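# Cap the marker with two robot arms

## Task

Use the robot to press the cap fully onto the marker, so that at the moment the cap first seats completely the robot is in contact with the cap or the marker (seating without such contact scores zero). Afterwards the capped marker must rest entirely on the table and stay capped without the robot holding it. Then open the grippers and pull them away.

## Robot and tools

ROBOT. Two 7-joint arms, left_arm and right_arm, hang from a single upright column behind the near edge of the table. Each arm has a two-finger gripper. Joint order per arm: shoulder pitch, shoulder roll, upper arm roll, elbow, forearm roll, wrist pitch, wrist yaw. Giving both arms identical joint values produces mirrored postures.

FRAME. All poses use one world frame. z = 0 is the table top and +z is up. The origin sits 0.07 m behind the centre of the table's near edge. +x runs outward across the table, and +y points toward the robot's own left, where left_arm is. Arm names have nothing to do with which side of an image something appears on. The robot may be rotated slightly about the column. Reported hand positions carry some error, which grows at long reach.

GRIPPER. The fingers extend along the gripper's +z axis and close along its y axis. end_effector_position is the spot between the pads when closed, just under 1 cm behind the tips. Closing pushes the tips about 17 mm further along +z.

ROW FORMAT (shared by execute_actions and move). One flat list of 16 numbers, each in [-1, 1]: left_arm's 7 joints then its opening, followed by right_arm's 7 joints then its opening. Both arms must always be filled in. Joint entries are scaled offsets, not angles. 1.0 equals 0.9738 rad for shoulder pitch, 0.9684 for shoulder roll, 1.598 for upper arm roll, 1.604 for elbow, 3.238 for forearm roll, and 3.249 for wrist pitch and wrist yaw. Opening is absolute, not an offset: +1 fully open, -1 closed. A full close needs at least about 0.5 s.

execute_actions(actions). A list of up to 15 actions. Each action is a list of up to 15 rows, and each row lasts one control step of 1/30 s. A table shorter than 15 rows repeats its final row until 15 steps (0.5 s) pass. Within one action, every row's joint offsets are counted from the angles the arm had when that action began, not from the preceding row. For a call's first action, that means the angles in the latest result. An empty list returns the current state and images without moving.

move(target, speed, blocking). target is one 16-number row. Its offsets are counted from the Joint positions printed in the latest result that shows them, not from wherever the arm is when the move begins. Openings are applied immediately. All joints of both arms follow synchronized paths toward their targets, so the hand usually traces a curve. Nothing steers around obstacles or the other arm. speed, in rad/s from 0.01 to 2 (default 0.5), caps the joint with the longest travel. Paths last between 0.5 and 10 s and are cut short after 10 s. Faster moves strike harder, and aiming further beyond a contact pushes harder. With blocking=false the result arrives after 0.5 s while motion continues. In that case, call wait or stop before sending any new move or execute_actions. The extra "move:" line reports the outcome (done, off_target, moving, held, fault). It also shows limits=held or limits=none, and each arm's joint that is furthest from its target.

wait(seconds). From 0 to 10. Holds the last commands, or lets a running move continue, and returns early if that move ends. wait(0) checks on a move.

stop(). Brakes a running move; braking needs room. Finger motion continues.

zoom_image(camera, region). camera is cam_left_wrist or cam_right_wrist. region is [x0, y0, x1, y1] in image pixels, origin at the top-left, no larger than 504 by 504.

finished_scene(scene). Pass the current scene number once the goal holds steadily. This cannot be reversed.

JOINT LIMITS (rad). left_arm: shoulder pitch -1.396 to 2.000, shoulder roll -0.175 to 2.000, upper arm roll -1.571 to 1.571, elbow 0.000 to 2.443, forearm roll -1.571 to 1.571, wrist pitch -0.785 to 0.785, wrist yaw -1.571 to 1.571. right_arm: identical except shoulder pitch -1.300 to 2.000. An action that pushes a joint more than 0.017 rad beyond its range is rejected for both arms. If a call's first action fails this test, or any action is malformed, nothing in that call runs. True ends may differ from the listed ones by up to 0.017 rad. Requests beyond a real end are clipped, and the result may then print "joint sent to its limit".

SPEED CAPS. At each step a joint's target may lead its measured angle by at most 0.0738 rad (shoulder pitch), 0.0684 (shoulder roll), 0.113 (upper arm roll), 0.119 (elbow), 0.403 (forearm roll) or 0.414 (wrist pitch and yaw). Targets that would put the hand more than 70 mm from where it is get scaled back. Large changes therefore take several actions. Anything left unfinished should be commanded again.

RESULTS. The state line gives each gripper's end_effector_position (m) and end_effector_quat_wxyz. Joint positions and Joint velocities list each arm's joints (rad, rad/s) plus the pad gap (m; 0.145 when fully open). Joint targets shows the angles currently being driven toward. grip_measured is the measured opening on the commanded scale. To hold something, command an opening well below it; the further below, the harder the squeeze (about 10 N per pad at most). "joint command not followed" means a clearance check altered some targets. FAULT, MOTOR HOT (from 85 °C) and OVER-TEMPERATURE FAULT (at 100 °C, where joints go limp) mark stops or warnings. Holding loads heats the motors.

CAMERAS. cam_left_wrist and cam_right_wrist, each 896x504, mounted on the wrists. Their poses follow from joint readings and carry small calibration errors.

CAUTIONS. The robot holds its last command while you think. Avoid drops, slips, slamming, hard collisions, strong pushing, and the two arms pressing on each other. Nothing may leave the table. Loose items can be nudged occasionally by outside disturbances. Smooth, quick, low-effort motion is preferred.

Each tool is called after "Request:" by a JSON object that holds its "name" and its "arguments", one argument or row to a line.

## Session

Request:
{"name": "execute_actions", "arguments": {
  "actions": []
}}

Scene clock: 0.00 s.
left_arm: end_effector_position=(+0.2487, +0.1088, +0.1782) grip_measured=+1.00 end_effector_quat_wxyz=(+0.422, +0.671, -0.351, +0.499) | right_arm: end_effector_position=(+0.3283, -0.1337, +0.3162) grip_measured=+1.00 end_effector_quat_wxyz=(-0.360, +0.395, +0.525, +0.662)
Joint positions: left_arm=[ 0.255  0.648 -0.587  1.391  0.692  0.011  1.017  0.145] | right_arm=[ 0.239  0.739  0.087  1.34   0.766 -0.321  1.427  0.145]
Joint velocities: left_arm=[ 0.011 -0.011  0.002  0.007 -0.037 -0.037 -0.007 -0.   ] | right_arm=[ 0.033 -0.077 -0.022 -0.022 -0.022 -0.037 -0.022 -0.   ]
Joint targets: left_arm=[0.255 0.648 -0.587 1.391 0.692 0.011 1.017] | right_arm=[0.239 0.739 0.087 1.340 0.766 -0.321 1.427]

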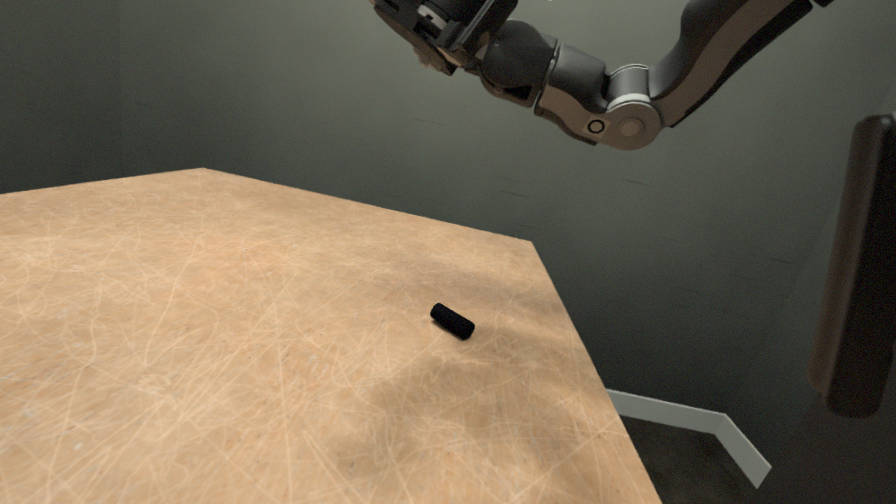

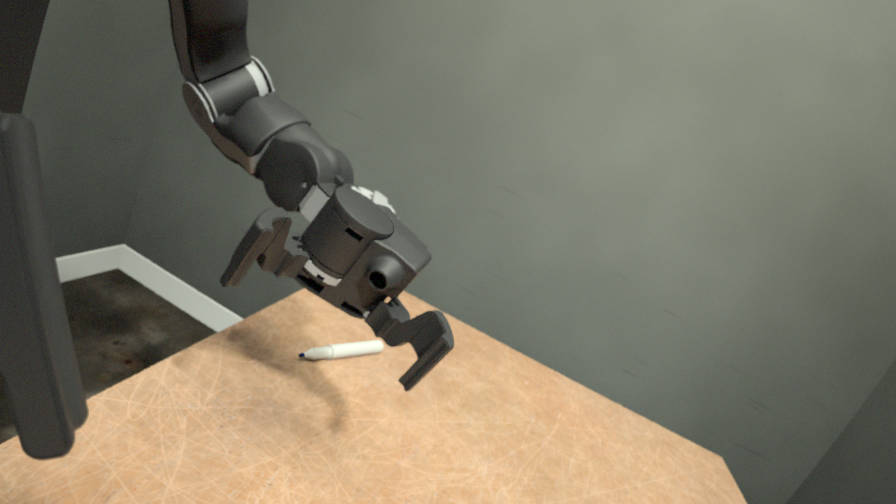

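Request:
{"name": "zoom_image", "arguments": {
  "camera": "cam_left_wrist",
  "region": [392, 280, 512, 360]
}}

Request:
{"name": "zoom_image", "arguments": {
  "camera": "cam_right_wrist",
  "region": [200, 180, 470, 400]
}}

Region (392, 280, 512, 360) of cam_left_wrist's 896x504 image, scaled by 4.200, with more detail than that image has.

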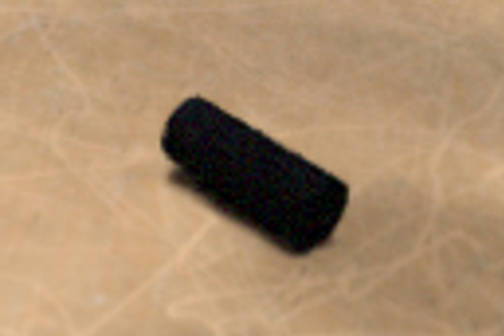

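Region (200, 180, 470, 400) of cam_right_wrist's 896x504 image, scaled by 1.867, with more detail than that image has; it fills the top 411 rows of this view, and the rest is white.

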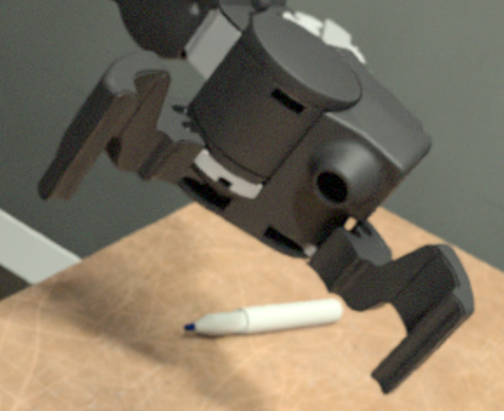

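Request:
{"name": "move", "arguments": {
  "target": [0.411,0.363,-0.213,-0.137,-0.389,-0.175,0.050,0.0,-0.163,0.270,-0.364,0.272,-0.456,0.019,-0.024,0.0],
  "speed": 1.0
}}

Scene clock: 57.80 s.
left_arm: end_effector_position=(+0.2039, +0.3708, +0.1000) grip_measured=+0.00 end_effector_quat_wxyz=(+0.002, -0.524, +0.852, -0.005) | right_arm: end_effector_position=(+0.2393, -0.2048, +0.1001) grip_measured=+0.00 end_effector_quat_wxyz=(-0.000, +0.326, +0.945, +0.000)
Joint positions: left_arm=[ 0.653  0.999 -0.923  1.172 -0.566 -0.554  1.174  0.076] | right_arm=[ 0.082  0.997 -0.491  1.773 -0.709 -0.263  1.355  0.076]
Joint velocities: left_arm=[-0.033 -0.011 -0.002  0.002 -0.007  0.022  0.022 -0.   ] | right_arm=[ 0.077 -0.011 -0.002 -0.007  0.037  0.037 -0.037 -0.   ]
Joint targets: left_arm=[0.655 0.999 -0.928 1.171 -0.568 -0.558 1.180] | right_arm=[0.081 1.000 -0.495 1.776 -0.711 -0.260 1.349]
move: done; limits=none; left_arm: farthest joint: the wrist yaw, 0.005 radians from its target (0.162 radians at the start); right_arm: farthest joint: the wrist yaw, 0.006 radians from its target (0.078 radians at the start)
camera_calibration (this result's frames):
cam_left_wrist: T_world_to_cam=[[-0.820435, 0.481753, 0.307895, -0.041855], [0.552213, 0.807235, 0.208405, -0.424411], [-0.148144, 0.341006, -0.928315, 0.0558093], [0, 0, 0, 1]] pos_world=[0.208294, 0.343732, 0.153145]
cam_right_wrist: T_world_to_cam=[[0.57086, 0.718941, -0.396539, 0.0621892], [0.81994, -0.524273, 0.229863, -0.317512], [-0.0426367, -0.456358, -0.888774, 0.0628372], [0, 0, 0, 1]] pos_world=[0.227519, -0.182497, 0.153493]

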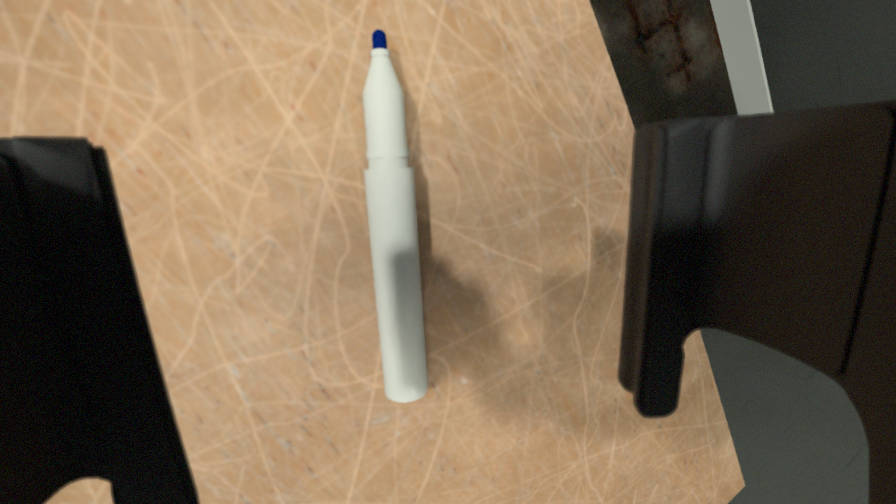

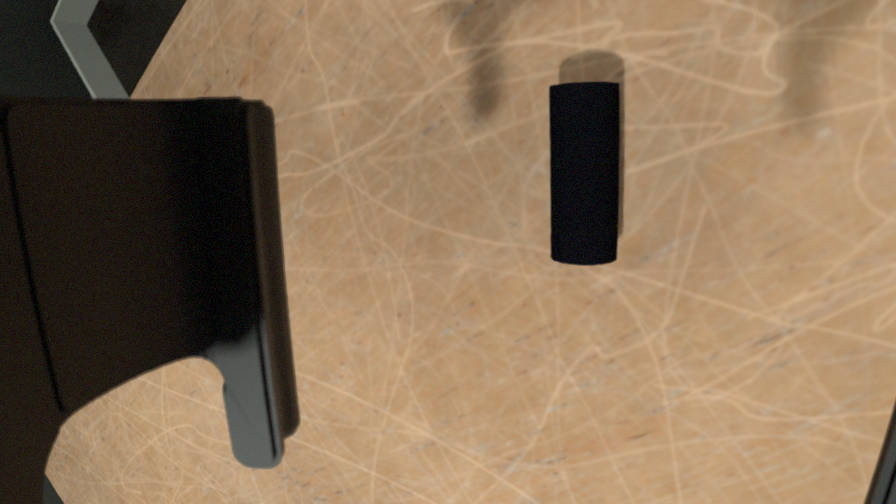

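Request:
{"name": "zoom_image", "arguments": {
  "camera": "cam_right_wrist",
  "region": [480, 40, 700, 290]
}}

Region (480, 40, 700, 290) of cam_right_wrist's 896x504 image, scaled by 2.016, with more detail than that image has; it fills the left 444 columns of this view, and the rest is white.

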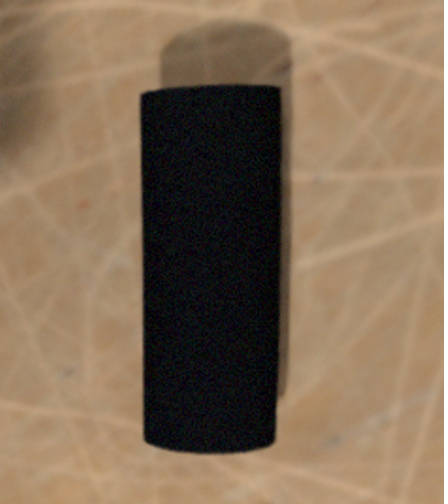

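Request:
{"name": "move", "arguments": {
  "target": [0.077,-0.293,-0.151,-0.388,-0.074,-0.045,-0.142,-0.3,-0.039,-0.193,-0.062,-0.200,-0.088,-0.032,-0.087,-0.3],
  "speed": 0.6
}}

Scene clock: 73.03 s.
left_arm: end_effector_position=(+0.2030, +0.3902, +0.0146) grip_measured=-0.30 end_effector_quat_wxyz=(-0.001, -0.524, +0.851, +0.001) | right_arm: end_effector_position=(+0.2290, -0.2098, +0.0166) grip_measured=-0.30 end_effector_quat_wxyz=(+0.002, +0.310, +0.951, -0.003)
Joint positions: left_arm=[ 0.725  0.717 -1.162  0.551 -0.804 -0.697  0.719  0.053] | right_arm=[ 0.044  0.811 -0.588  1.454 -0.992 -0.364  1.078  0.053]
Joint velocities: left_arm=[ 0.033 -0.055 -0.007 -0.007  0.022 -0.037 -0.022  0.   ] | right_arm=[-0.011 -0.011 -0.002 -0.007 -0.007 -0.007  0.051  0.   ]
Joint targets: left_arm=[0.728 0.715 -1.165 0.550 -0.805 -0.701 0.713] | right_arm=[0.044 0.811 -0.590 1.452 -0.994 -0.367 1.072]
move: done; limits=none; left_arm: farthest joint: the wrist yaw, 0.006 radians from its target (0.462 radians at the start); right_arm: farthest joint: the wrist yaw, 0.005 radians from its target (0.282 radians at the start)
camera_calibration (this result's frames):
cam_left_wrist: T_world_to_cam=[[-0.81734, 0.477704, 0.322109, -0.0249305], [0.553362, 0.806561, 0.207965, -0.421715], [-0.160455, 0.348221, -0.923578, -0.0306397], [0, 0, 0, 1]] pos_world=[0.208068, 0.362717, 0.0674341]
cam_right_wrist: T_world_to_cam=[[0.546977, 0.735207, -0.400357, 0.0474548], [0.836792, -0.494108, 0.235876, -0.290163], [-0.0244019, -0.464034, -0.885481, -0.0199178], [0, 0, 0, 1]] pos_world=[0.216363, -0.187503, 0.0698044]

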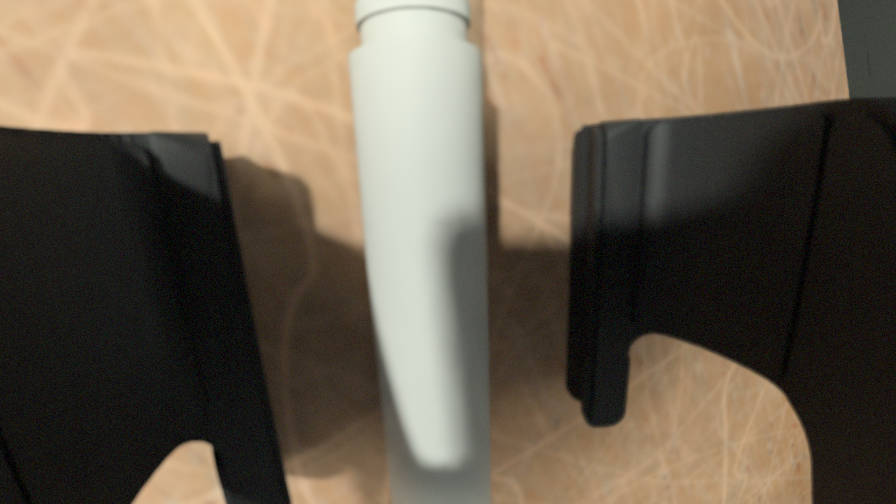

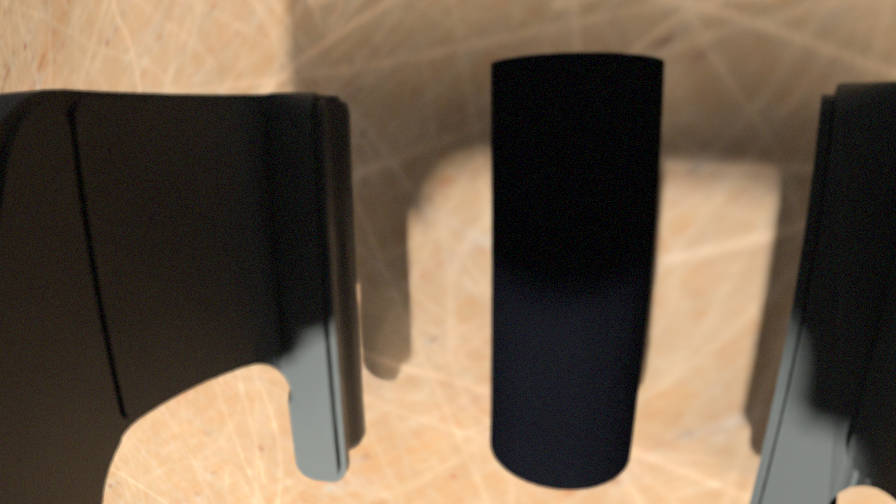

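Request:
{"name": "move", "arguments": {
  "target": [0.010,-0.030,-0.016,-0.037,-0.007,-0.005,-0.015,-0.3,-0.003,-0.017,-0.006,-0.018,-0.008,-0.004,-0.009,-0.3],
  "speed": 0.2
}}

Scene clock: 76.33 s.
left_arm: end_effector_position=(+0.2010, +0.3925, +0.0117) grip_measured=-0.30 end_effector_quat_wxyz=(-0.007, -0.520, +0.854, +0.003) | right_arm: end_effector_position=(+0.2275, -0.2098, +0.0103) grip_measured=-0.30 end_effector_quat_wxyz=(+0.002, +0.306, +0.952, -0.003)
Joint positions: left_arm=[ 0.737  0.695 -1.182  0.494 -0.822 -0.729  0.687  0.053] | right_arm=[ 0.042  0.796 -0.594  1.427 -1.017 -0.373  1.054  0.053]
Joint velocities: left_arm=[-0.033  0.011 -0.007  0.017 -0.037 -0.095 -0.007 -0.   ] | right_arm=[ 0.011 -0.011 -0.022 -0.002 -0.007 -0.007  0.081 -0.   ]
Joint targets: left_arm=[0.735 0.688 -1.187 0.491 -0.826 -0.714 0.670] | right_arm=[0.041 0.795 -0.598 1.425 -1.018 -0.376 1.048]
move: off_target (left_arm); limits=none; left_arm: farthest joint: the wrist pitch, 0.016 radians from its target (0.016 radians at the start); right_arm: farthest joint: the wrist yaw, 0.005 radians from its target (0.029 radians at the start)
camera_calibration (this result's frames):
cam_left_wrist: T_world_to_cam=[[-0.80828, 0.487874, 0.329641, -0.0326204], [0.564615, 0.80103, 0.198898, -0.42183], [-0.167016, 0.346885, -0.922917, -0.0325285], [0, 0, 0, 1]] pos_world=[0.206372, 0.365097, 0.064633]
cam_right_wrist: T_world_to_cam=[[0.541186, 0.739361, -0.400578, 0.0479916], [0.840644, -0.487497, 0.235932, -0.286938], [-0.0208419, -0.464426, -0.885366, -0.0263984], [0, 0, 0, 1]] pos_world=[0.21469, -0.187625, 0.0635498]

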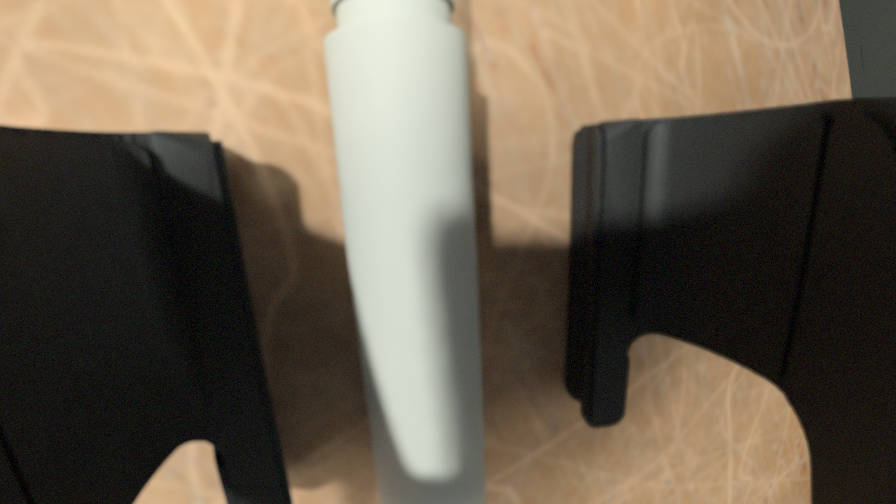

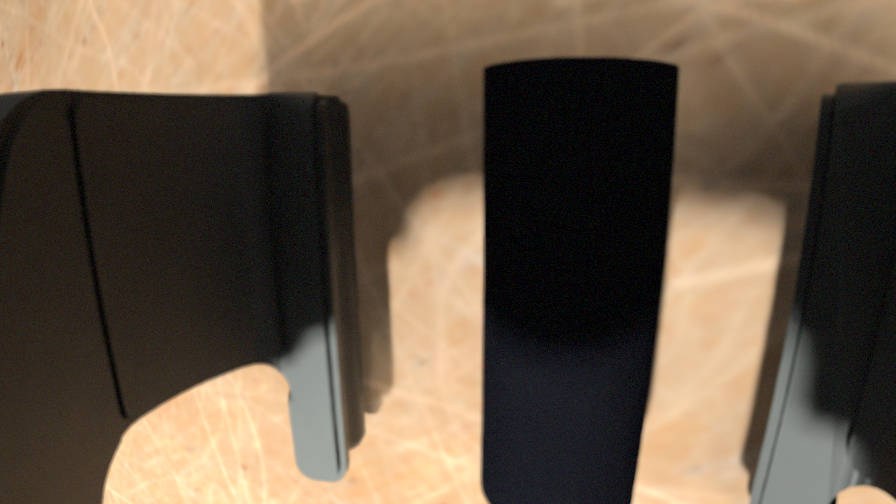

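Request:
{"name": "execute_actions", "arguments": {
  "actions": [
    [[-0.003,0.007,0.004,0.012,0.002,0.003,0.003,-0.3,0,0,0,0,0,0,0,-0.35],[-0.006,0.014,0.008,0.024,0.004,0.006,0.006,-0.3,0,0,0,0,0,0,0,-0.4],[-0.009,0.021,0.011,0.035,0.005,0.009,0.008,-0.3,0,0,0,0,0,0,0,-0.45],[-0.009,0.021,0.011,0.035,0.005,0.009,0.008,-0.35,0,0,0,0,0,0,0,-0.5],[-0.009,0.021,0.011,0.035,0.005,0.009,0.008,-0.4,0,0,0,0,0,0,0,-0.55],[-0.009,0.021,0.011,0.035,0.005,0.009,0.008,-0.45,0,0,0,0,0,0,0,-0.6],[-0.009,0.021,0.011,0.035,0.005,0.009,0.008,-0.5,0,0,0,0,0,0,0,-0.63],[-0.009,0.021,0.011,0.035,0.005,0.009,0.008,-0.55,0,0,0,0,0,0,0,-0.66],[-0.009,0.021,0.011,0.035,0.005,0.009,0.008,-0.6,0,0,0,0,0,0,0,-0.69],[-0.009,0.021,0.011,0.035,0.005,0.009,0.008,-0.64,0,0,0,0,0,0,0,-0.72],[-0.009,0.021,0.011,0.035,0.005,0.009,0.008,-0.68,0,0,0,0,0,0,0,-0.75],[-0.009,0.021,0.011,0.035,0.005,0.009,0.008,-0.72,0,0,0,0,0,0,0,-0.78],[-0.009,0.021,0.011,0.035,0.005,0.009,0.008,-0.76,0,0,0,0,0,0,0,-0.81],[-0.009,0.021,0.011,0.035,0.005,0.009,0.008,-0.8,0,0,0,0,0,0,0,-0.84],[-0.009,0.021,0.011,0.035,0.005,0.009,0.008,-0.84,0,0,0,0,0,0,0,-0.87]],
    [[0,0,0,0,0,0,0,-0.9,0,0,0,0,0,0,0,-0.9],[0,0,0,0,0,0,0,-0.95,0,0,0,0,0,0,0,-0.95],[0,0,0,0,0,0,0,-1,0,0,0,0,0,0,0,-1]]
  ]
}}

Scene clock: 81.97 s.
left_arm: end_effector_position=(+0.2063, +0.3887, +0.0156) grip_measured=-0.77 end_effector_quat_wxyz=(+0.002, -0.520, +0.854, -0.004) | right_arm: end_effector_position=(+0.2275, -0.2098, +0.0103) grip_measured=-0.75 end_effector_quat_wxyz=(+0.002, +0.306, +0.952, -0.003)
Joint positions: left_arm=[ 0.731  0.715 -1.166  0.551 -0.807 -0.703  0.707  0.018] | right_arm=[ 0.042  0.796 -0.594  1.427 -1.017 -0.373  1.054  0.019]
Joint velocities: left_arm=[ 0.143  0.011  0.012 -0.002 -0.007 -0.037 -0.037 -0.   ] | right_arm=[-0.055  0.055 -0.007 -0.002  0.007 -0.007 -0.037 -0.   ]
Joint targets: left_arm=[0.731 0.715 -1.166 0.551 -0.807 -0.703 0.707] | right_arm=[0.042 0.796 -0.594 1.427 -1.017 -0.373 1.054]
camera_calibration (this result's frames):
cam_left_wrist: T_world_to_cam=[[-0.815952, 0.487373, 0.310951, -0.0257055], [0.558952, 0.802419, 0.209037, -0.422107], [-0.147633, 0.344371, -0.927153, -0.0297133], [0, 0, 0, 1]] pos_world=[0.210576, 0.361467, 0.0686805]
cam_right_wrist: T_world_to_cam=[[0.541186, 0.739361, -0.400578, 0.0479916], [0.840644, -0.487497, 0.235932, -0.286938], [-0.0208419, -0.464426, -0.885366, -0.0263984], [0, 0, 0, 1]] pos_world=[0.21469, -0.187625, 0.0635498]

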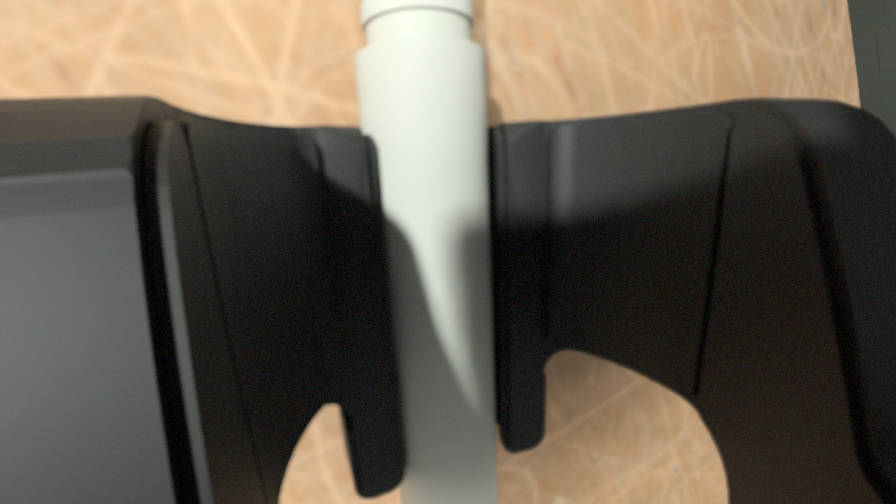

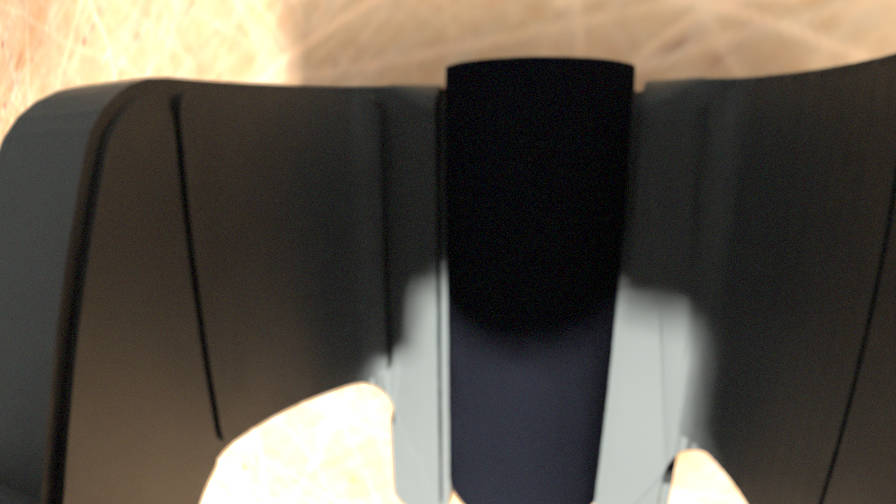

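Request:
{"name": "move", "arguments": {
  "target": [-0.055,0.206,0.104,0.271,0.052,0.031,0.102,-1,0,0.06,0,0.12,0,0.06,-0.2,-1],
  "speed": 0.8
}}

Scene clock: 96.63 s.
left_arm: end_effector_position=(+0.2079, +0.3763, +0.0695) grip_measured=-0.77 end_effector_quat_wxyz=(+0.001, -0.524, +0.851, -0.009) | right_arm: end_effector_position=(+0.3068, -0.1140, +0.0883) grip_measured=-0.75 end_effector_quat_wxyz=(+0.180, +0.288, +0.881, +0.330)
Joint positions: left_arm=[ 0.68   0.912 -1.004  0.984 -0.64  -0.606  1.032  0.018] | right_arm=[ 0.042  0.851 -0.594  1.617 -1.017 -0.182  0.411  0.019]
Joint velocities: left_arm=[-0.011 -0.077  0.022 -0.012 -0.037  0.022  0.022 -0.   ] | right_arm=[ 0.055  0.011 -0.002 -0.012 -0.081 -0.007  0.037  0.   ]
Joint targets: left_arm=[0.678 0.914 -1.000 0.985 -0.638 -0.603 1.038] | right_arm=[0.042 0.854 -0.594 1.619 -1.017 -0.178 0.405]
move: done; limits=none; left_arm: farthest joint: the wrist yaw, 0.006 radians from its target (0.331 radians at the start); right_arm: farthest joint: the wrist yaw, 0.007 radians from its target (0.650 radians at the start)
camera_calibration (this result's frames):
cam_left_wrist: T_world_to_cam=[[-0.82168, 0.48325, 0.302179, -0.0317997], [0.550709, 0.809763, 0.202491, -0.424894], [-0.146839, 0.332796, -0.931496, 0.0292896], [0, 0, 0, 1]] pos_world=[0.212165, 0.349683, 0.12293]
cam_right_wrist: T_world_to_cam=[[0.56412, 0.750609, 0.344027, -0.106006], [0.663704, -0.660073, 0.351854, -0.300915], [0.491188, 0.0298443, -0.870542, -0.0133116], [0, 0, 0, 1]] pos_world=[0.266057, -0.118659, 0.130759]

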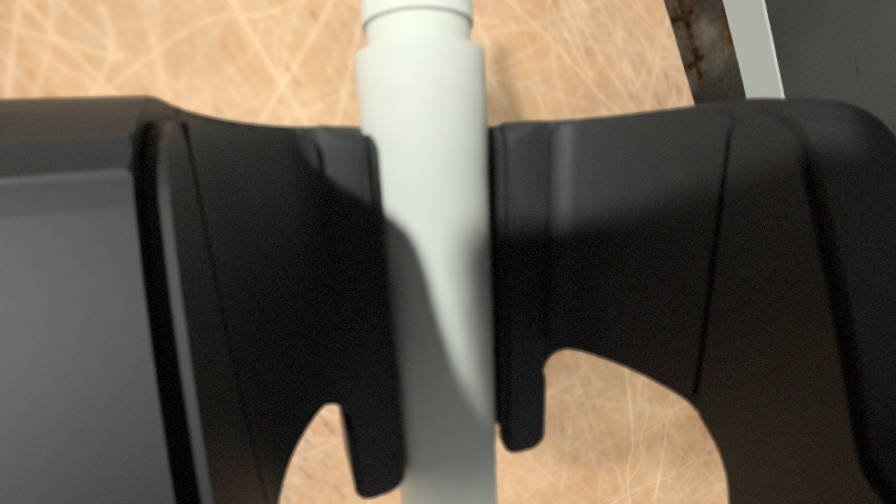

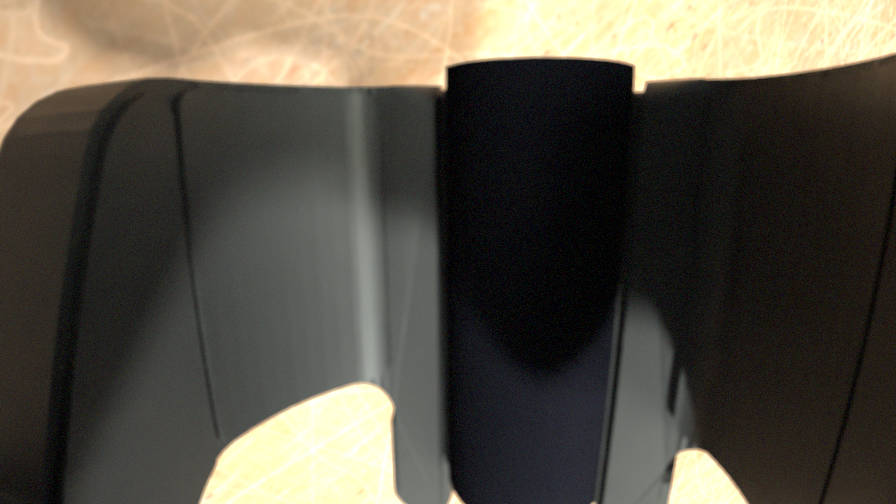

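Request:
{"name": "move", "arguments": {
  "target": [0.093,-0.787,0.036,-0.003,-0.047,0.378,0.116,-1,0.010,-0.879,0.031,-0.446,-0.060,0.185,-0.340,-1],
  "speed": 0.9
}}

Scene clock: 101.37 s.
left_arm: end_effector_position=(+0.2997, +0.1237, +0.0783) grip_measured=-0.77 end_effector_quat_wxyz=(-0.002, +0.771, -0.637, +0.001) | right_arm: end_effector_position=(+0.3257, -0.0017, +0.0798) grip_measured=-0.75 end_effector_quat_wxyz=(+0.445, +0.451, +0.548, +0.546)
Joint positions: left_arm=[ 0.767  0.15  -0.95   0.98  -0.791  0.619  1.403  0.018] | right_arm=[ 0.05  -0.    -0.547  0.904 -1.209  0.416 -0.687  0.019]
Joint velocities: left_arm=[ 0.011  0.077 -0.012  0.002  0.007 -0.037  0.022  0.   ] | right_arm=[-0.055  0.055 -0.007 -0.012  0.022 -0.007  0.007 -0.   ]
Joint targets: left_arm=[0.770 0.150 -0.946 0.979 -0.793 0.622 1.409] | right_arm=[0.052 0.000 -0.545 0.902 -1.211 0.419 -0.694]
move: done; limits=none; left_arm: farthest joint: the wrist yaw, 0.006 radians from its target (0.377 radians at the start); right_arm: farthest joint: the wrist yaw, 0.007 radians from its target (1.105 radians at the start)
camera_calibration (this result's frames):
cam_left_wrist: T_world_to_cam=[[-0.941262, -0.121343, 0.315122, 0.272692], [-0.0552692, 0.975981, 0.21073, -0.112281], [-0.333124, 0.180936, -0.92536, 0.209111], [0, 0, 0, 1]] pos_world=[0.320129, 0.104837, 0.131233]
cam_right_wrist: T_world_to_cam=[[0.398749, 0.0688516, 0.914472, -0.190852], [-0.0350987, -0.995301, 0.0902419, 0.0115414], [0.916388, -0.0680806, -0.394459, -0.209986], [0, 0, 0, 1]] pos_world=[0.268936, 0.0103316, 0.0906568]

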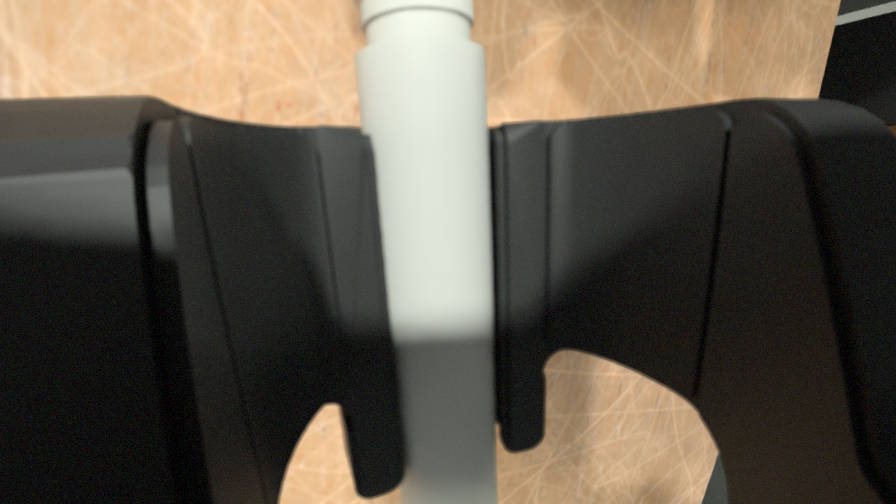

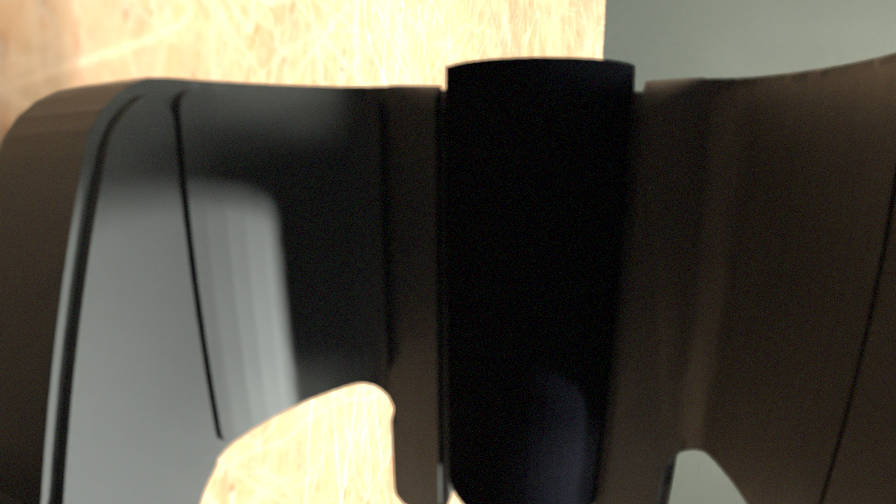

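Request:
{"name": "move", "arguments": {
  "target": [0.003,0,0.0025,-0.0006,-0.0006,0.001,0.002,-1,0.033,-0.026,-0.040,-0.026,0.016,0.016,-0.010,-1],
  "speed": 0.2
}}

Scene clock: 106.53 s.
left_arm: end_effector_position=(+0.2996, +0.1237, +0.0783) grip_measured=-0.77 end_effector_quat_wxyz=(-0.002, +0.771, -0.637, +0.000) | right_arm: end_effector_position=(+0.3232, +0.0123, +0.0801) grip_measured=-0.75 end_effector_quat_wxyz=(+0.446, +0.453, +0.546, +0.546)
Joint positions: left_arm=[ 0.767  0.15  -0.95   0.98  -0.791  0.619  1.404  0.018] | right_arm=[ 0.079 -0.025 -0.609  0.865 -1.159  0.465 -0.713  0.019]
Joint velocities: left_arm=[ 0.011  0.055 -0.012 -0.007 -0.066 -0.051  0.007  0.   ] | right_arm=[ 0.011  0.033  0.017 -0.002 -0.022  0.022 -0.007 -0.   ]
Joint targets: left_arm=[0.770 0.150 -0.946 0.979 -0.793 0.622 1.410] | right_arm=[0.082 -0.025 -0.611 0.862 -1.157 0.468 -0.720]
move: done; limits=none; left_arm: farthest joint: the wrist yaw, 0.006 radians from its target (0.006 radians at the start); right_arm: farthest joint: the wrist yaw, 0.007 radians from its target (0.033 radians at the start)
camera_calibration (this result's frames):
cam_left_wrist: T_world_to_cam=[[-0.941144, -0.121321, 0.315483, 0.272566], [-0.0551909, 0.975996, 0.210681, -0.112294], [-0.33347, 0.180869, -0.925248, 0.209196], [0, 0, 0, 1]] pos_world=[0.320087, 0.104829, 0.131226]
cam_right_wrist: T_world_to_cam=[[0.398209, 0.0643554, 0.915034, -0.190957], [-0.0390264, -0.995444, 0.0869944, 0.0269227], [0.916464, -0.0703525, -0.393884, -0.206643], [0, 0, 0, 1]] pos_world=[0.266473, 0.0245513, 0.0909965]

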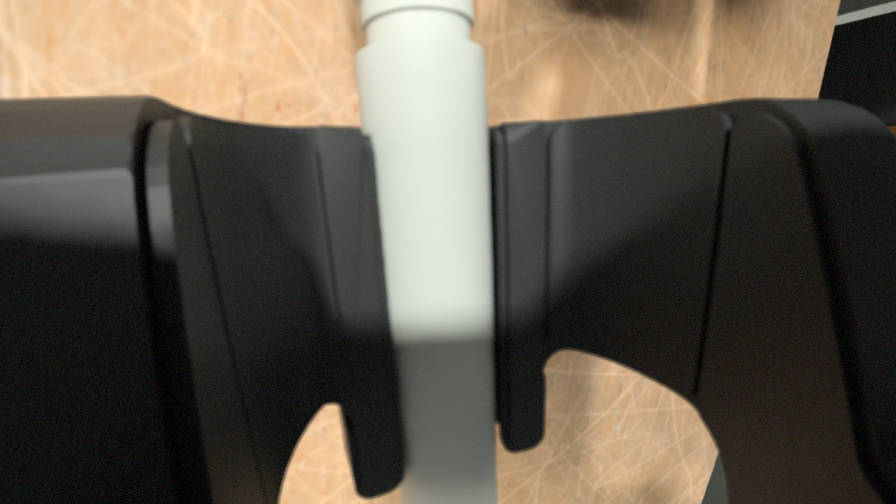

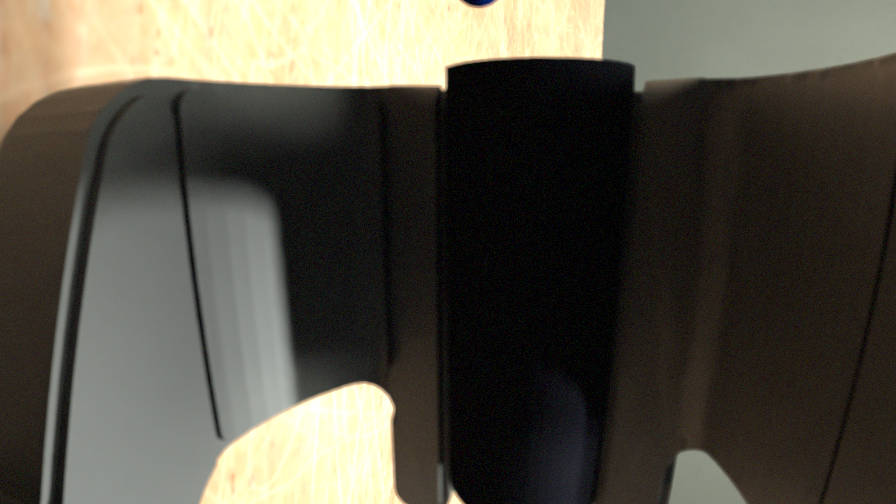

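Request:
{"name": "move", "arguments": {
  "target": [0.003,0,0.0025,-0.0006,-0.0006,0.001,0.002,-1,0.011,-0.007,-0.0125,-0.009,0.005,0.005,0.011,-1],
  "speed": 0.2
}}

Scene clock: 109.73 s.
left_arm: end_effector_position=(+0.2996, +0.1237, +0.0783) grip_measured=-0.77 end_effector_quat_wxyz=(-0.002, +0.771, -0.637, +0.000) | right_arm: end_effector_position=(+0.3221, +0.0155, +0.0734) grip_measured=-0.75 end_effector_quat_wxyz=(+0.437, +0.461, +0.557, +0.534)
Joint positions: left_arm=[ 0.767  0.15  -0.95   0.98  -0.792  0.619  1.404  0.018] | right_arm=[ 0.087 -0.031 -0.627  0.853 -1.144  0.478 -0.682  0.019]
Joint velocities: left_arm=[-0.077 -0.055  0.012  0.007 -0.007 -0.081  0.037 -0.   ] | right_arm=[ 0.011  0.055 -0.007  0.002 -0.051 -0.037  0.037  0.   ]
Joint targets: left_arm=[0.770 0.150 -0.946 0.979 -0.793 0.622 1.410] | right_arm=[0.090 -0.032 -0.629 0.851 -1.143 0.481 -0.677]
move: done; limits=none; left_arm: farthest joint: the wrist yaw, 0.007 radians from its target (0.007 radians at the start); right_arm: farthest joint: the wrist yaw, 0.005 radians from its target (0.036 radians at the start)
camera_calibration (this result's frames):
cam_left_wrist: T_world_to_cam=[[-0.941082, -0.121359, 0.315653, 0.272512], [-0.0550964, 0.975941, 0.210957, -0.112382], [-0.33366, 0.181136, -0.925127, 0.209191], [0, 0, 0, 1]] pos_world=[0.320063, 0.104858, 0.131217]
cam_right_wrist: T_world_to_cam=[[0.432882, 0.0726008, 0.898522, -0.194627], [-0.0357512, -0.994585, 0.0975866, 0.0287942], [0.900741, -0.0743667, -0.427942, -0.200437], [0, 0, 0, 1]] pos_world=[0.265821, 0.0278625, 0.0862911]

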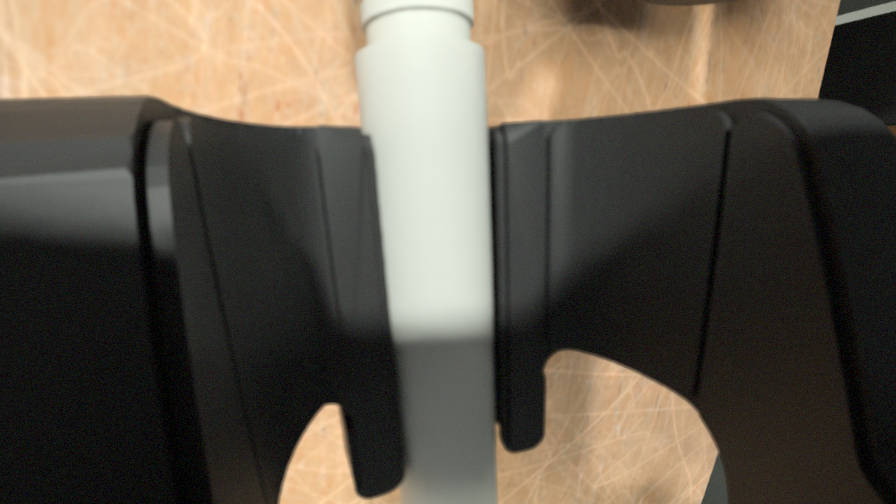

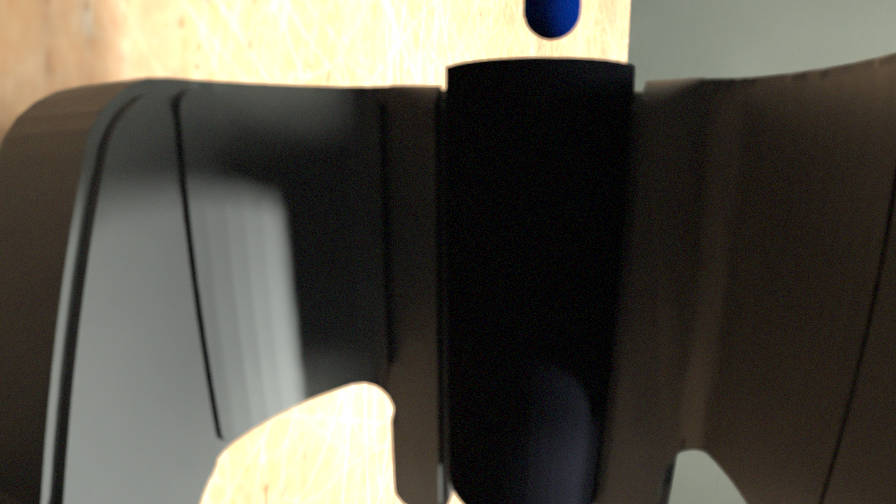

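Request:
{"name": "move", "arguments": {
  "target": [0.003,0,0.0025,-0.0006,-0.0003,0.001,-0.0114,-1,0.003,-0.001,-0.001,-0.001,0,0.001,-0.0065,-1],
  "speed": 0.2
}}

Scene clock: 113.60 s.
left_arm: end_effector_position=(+0.3045, +0.1247, +0.0784) grip_measured=-0.77 end_effector_quat_wxyz=(-0.014, +0.771, -0.637, +0.010) | right_arm: end_effector_position=(+0.3222, +0.0155, +0.0757) grip_measured=-0.75 end_effector_quat_wxyz=(+0.441, +0.458, +0.553, +0.538)
Joint positions: left_arm=[ 0.767  0.15  -0.95   0.98  -0.792  0.619  1.373  0.018] | right_arm=[ 0.087 -0.031 -0.627  0.853 -1.144  0.478 -0.696  0.019]
Joint velocities: left_arm=[ 0.033 -0.033 -0.007 -0.037  0.007  0.037 -0.007 -0.   ] | right_arm=[ 0.033  0.055  0.007 -0.027 -0.007 -0.022  0.022  0.   ]
Joint targets: left_arm=[0.770 0.150 -0.946 0.979 -0.793 0.622 1.367] | right_arm=[0.090 -0.032 -0.629 0.852 -1.144 0.481 -0.703]
move: done; limits=none; left_arm: farthest joint: the wrist yaw, 0.006 radians from its target (0.037 radians at the start); right_arm: farthest joint: the wrist yaw, 0.007 radians from its target (0.021 radians at the start)
camera_calibration (this result's frames):
cam_left_wrist: T_world_to_cam=[[-0.950222, -0.123055, 0.286243, 0.282561], [-0.0614981, 0.974704, 0.214872, -0.111261], [-0.305443, 0.186573, -0.933753, 0.202165], [0, 0, 0, 1]] pos_world=[0.323403, 0.105499, 0.131798]
cam_right_wrist: T_world_to_cam=[[0.420061, 0.0700532, 0.904788, -0.193097], [-0.0371949, -0.994849, 0.0942945, 0.0292902], [0.906733, -0.0732629, -0.415292, -0.202413], [0, 0, 0, 1]] pos_world=[0.265737, 0.027837, 0.0878895]

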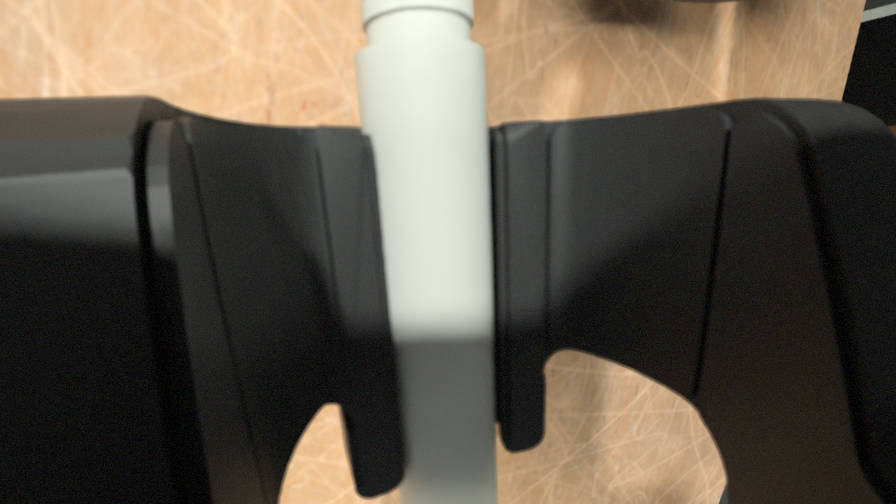

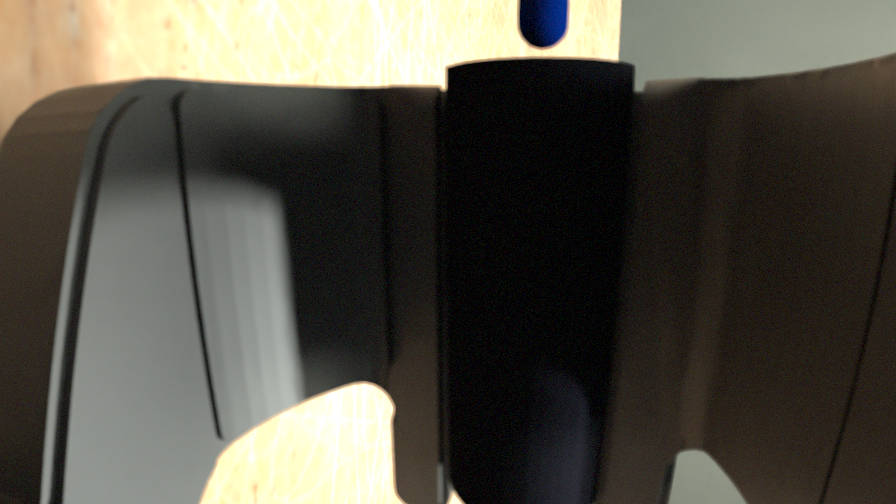

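Request:
{"name": "move", "arguments": {
  "target": [0.003,0,0.0025,-0.0006,-0.0003,0.001,-0.0065,-1,0.030,-0.020,-0.036,-0.023,0.015,0.012,-0.0114,-1],
  "speed": 0.1
}}

Scene clock: 117.23 s.
left_arm: end_effector_position=(+0.3067, +0.1275, +0.0783) grip_measured=-0.77 end_effector_quat_wxyz=(-0.022, +0.771, -0.636, +0.012) | right_arm: end_effector_position=(+0.3218, +0.0204, +0.0748) grip_measured=-0.75 end_effector_quat_wxyz=(+0.448, +0.460, +0.552, +0.532)
Joint positions: left_arm=[ 0.767  0.153 -0.95   0.98  -0.799  0.62   1.362  0.018] | right_arm=[ 0.113 -0.043 -0.678  0.817 -1.087  0.526 -0.723  0.019]
Joint velocities: left_arm=[ 0.011  0.033 -0.007 -0.007 -0.037 -0.022 -0.051  0.   ] | right_arm=[-0.077  0.055 -0.012  0.007  0.037 -0.051  0.022 -0.   ]
Joint targets: left_arm=[0.770 0.150 -0.946 0.979 -0.793 0.622 1.352] | right_arm=[0.116 -0.050 -0.685 0.816 -1.095 0.517 -0.733]
move: done; limits=none; left_arm: farthest joint: the wrist yaw, 0.010 radians from its target (0.021 radians at the start); right_arm: farthest joint: the wrist yaw, 0.010 radians from its target (0.037 radians at the start)
camera_calibration (this result's frames):
cam_left_wrist: T_world_to_cam=[[-0.953692, -0.127446, 0.272449, 0.287646], [-0.0657885, 0.972249, 0.224509, -0.113042], [-0.293501, 0.196189, -0.935611, 0.197452], [0, 0, 0, 1]] pos_world=[0.324841, 0.107826, 0.131748]
cam_right_wrist: T_world_to_cam=[[0.420505, 0.0715602, 0.904464, -0.192563], [-0.0555848, -0.99298, 0.104406, 0.0394076], [0.905586, -0.0941777, -0.413576, -0.201451], [0, 0, 0, 1]] pos_world=[0.265595, 0.0339386, 0.0867367]

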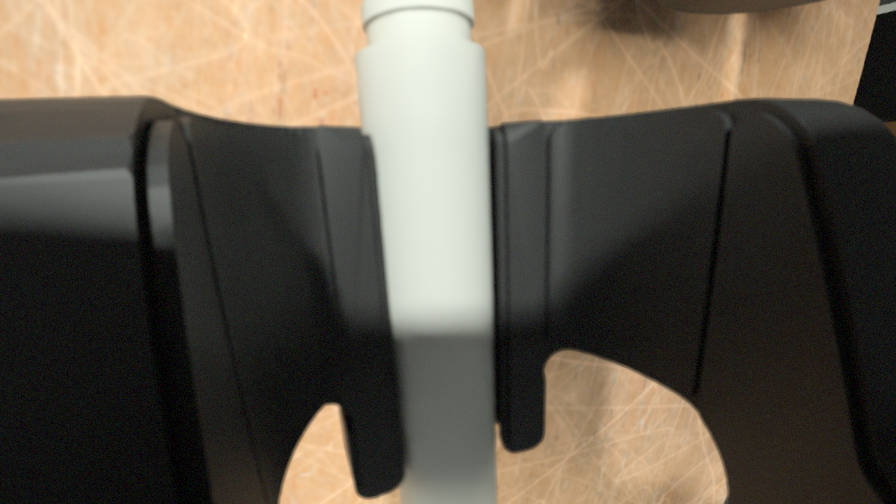

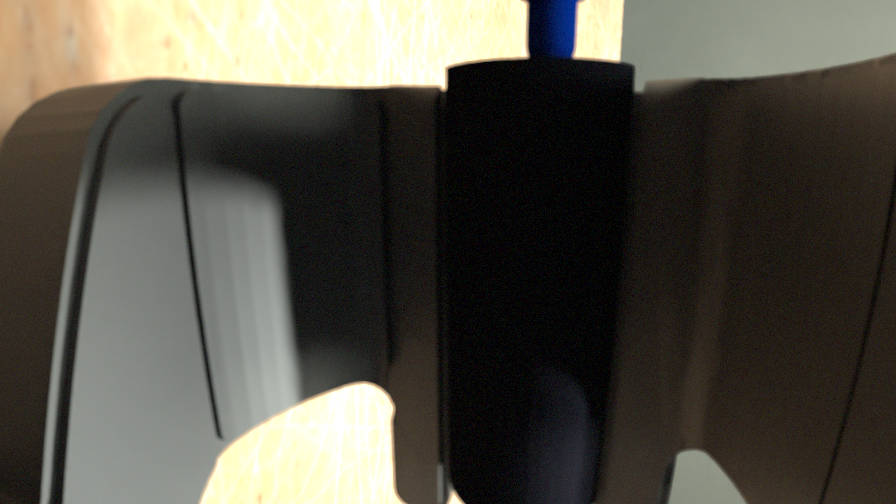

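Request:
{"name": "move", "arguments": {
  "target": [-0.665,0.152,0.254,0.193,0.351,-0.288,-0.256,-1,-0.193,0.561,0.265,0.510,0.419,-0.188,0.284,-1],
  "speed": 0.9
}}

Scene clock: 139.27 s.
left_arm: end_effector_position=(+0.2926, +0.0584, +0.1480) grip_measured=-0.77 end_effector_quat_wxyz=(+0.265, +0.658, -0.265, +0.653) | right_arm: end_effector_position=(+0.3506, -0.0639, +0.1877) grip_measured=-0.75 end_effector_quat_wxyz=(-0.160, +0.676, +0.302, +0.654)
Joint positions: left_arm=[ 0.121  0.3   -0.547  1.286  0.335 -0.312  0.537  0.018] | right_arm=[-0.074  0.499 -0.256  1.632  0.267 -0.081  0.194  0.019]
Joint velocities: left_arm=[ 0.011 -0.033 -0.007  0.007 -0.037  0.051  0.066 -0.   ] | right_arm=[ 0.055 -0.055 -0.012  0.012  0.051 -0.022  0.007  0.   ]
Joint targets: left_arm=[0.120 0.300 -0.544 1.290 0.338 -0.316 0.531] | right_arm=[-0.074 0.500 -0.254 1.635 0.269 -0.085 0.200]
move: done; limits=none; left_arm: farthest joint: the wrist yaw, 0.007 radians from its target (0.832 radians at the start); right_arm: farthest joint: the wrist yaw, 0.005 radians from its target (0.922 radians at the start)
camera_calibration (this result's frames):
cam_left_wrist: T_world_to_cam=[[-0.88759, -0.457479, -0.0538293, 0.294677], [-0.0658889, 0.241748, -0.9681, 0.156764], [0.455899, -0.855728, -0.244715, 0.0120552], [0, 0, 0, 1]] pos_world=[0.266385, 0.107227, 0.170575]
cam_right_wrist: T_world_to_cam=[[0.878017, -0.463537, 0.119249, -0.347984], [-0.0898486, -0.404342, -0.910184, 0.185601], [0.470121, 0.788442, -0.396667, 0.0171339], [0, 0, 0, 1]] pos_world=[0.314157, -0.0997664, 0.217225]

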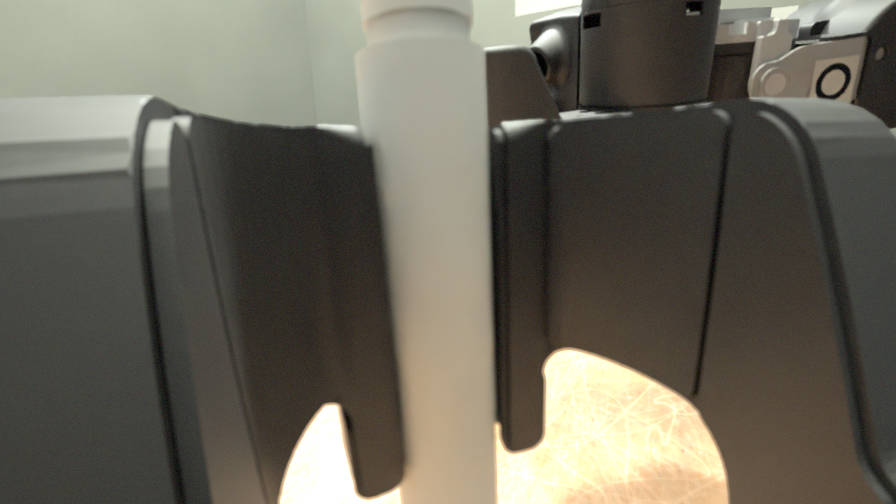

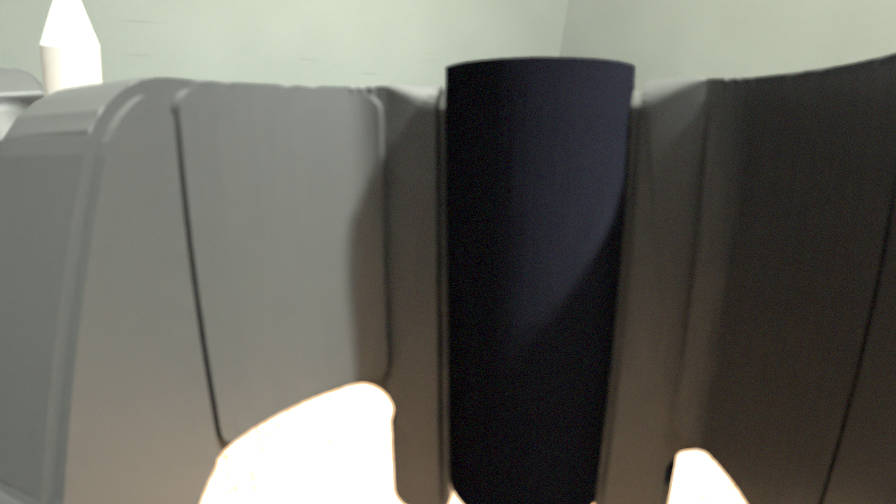

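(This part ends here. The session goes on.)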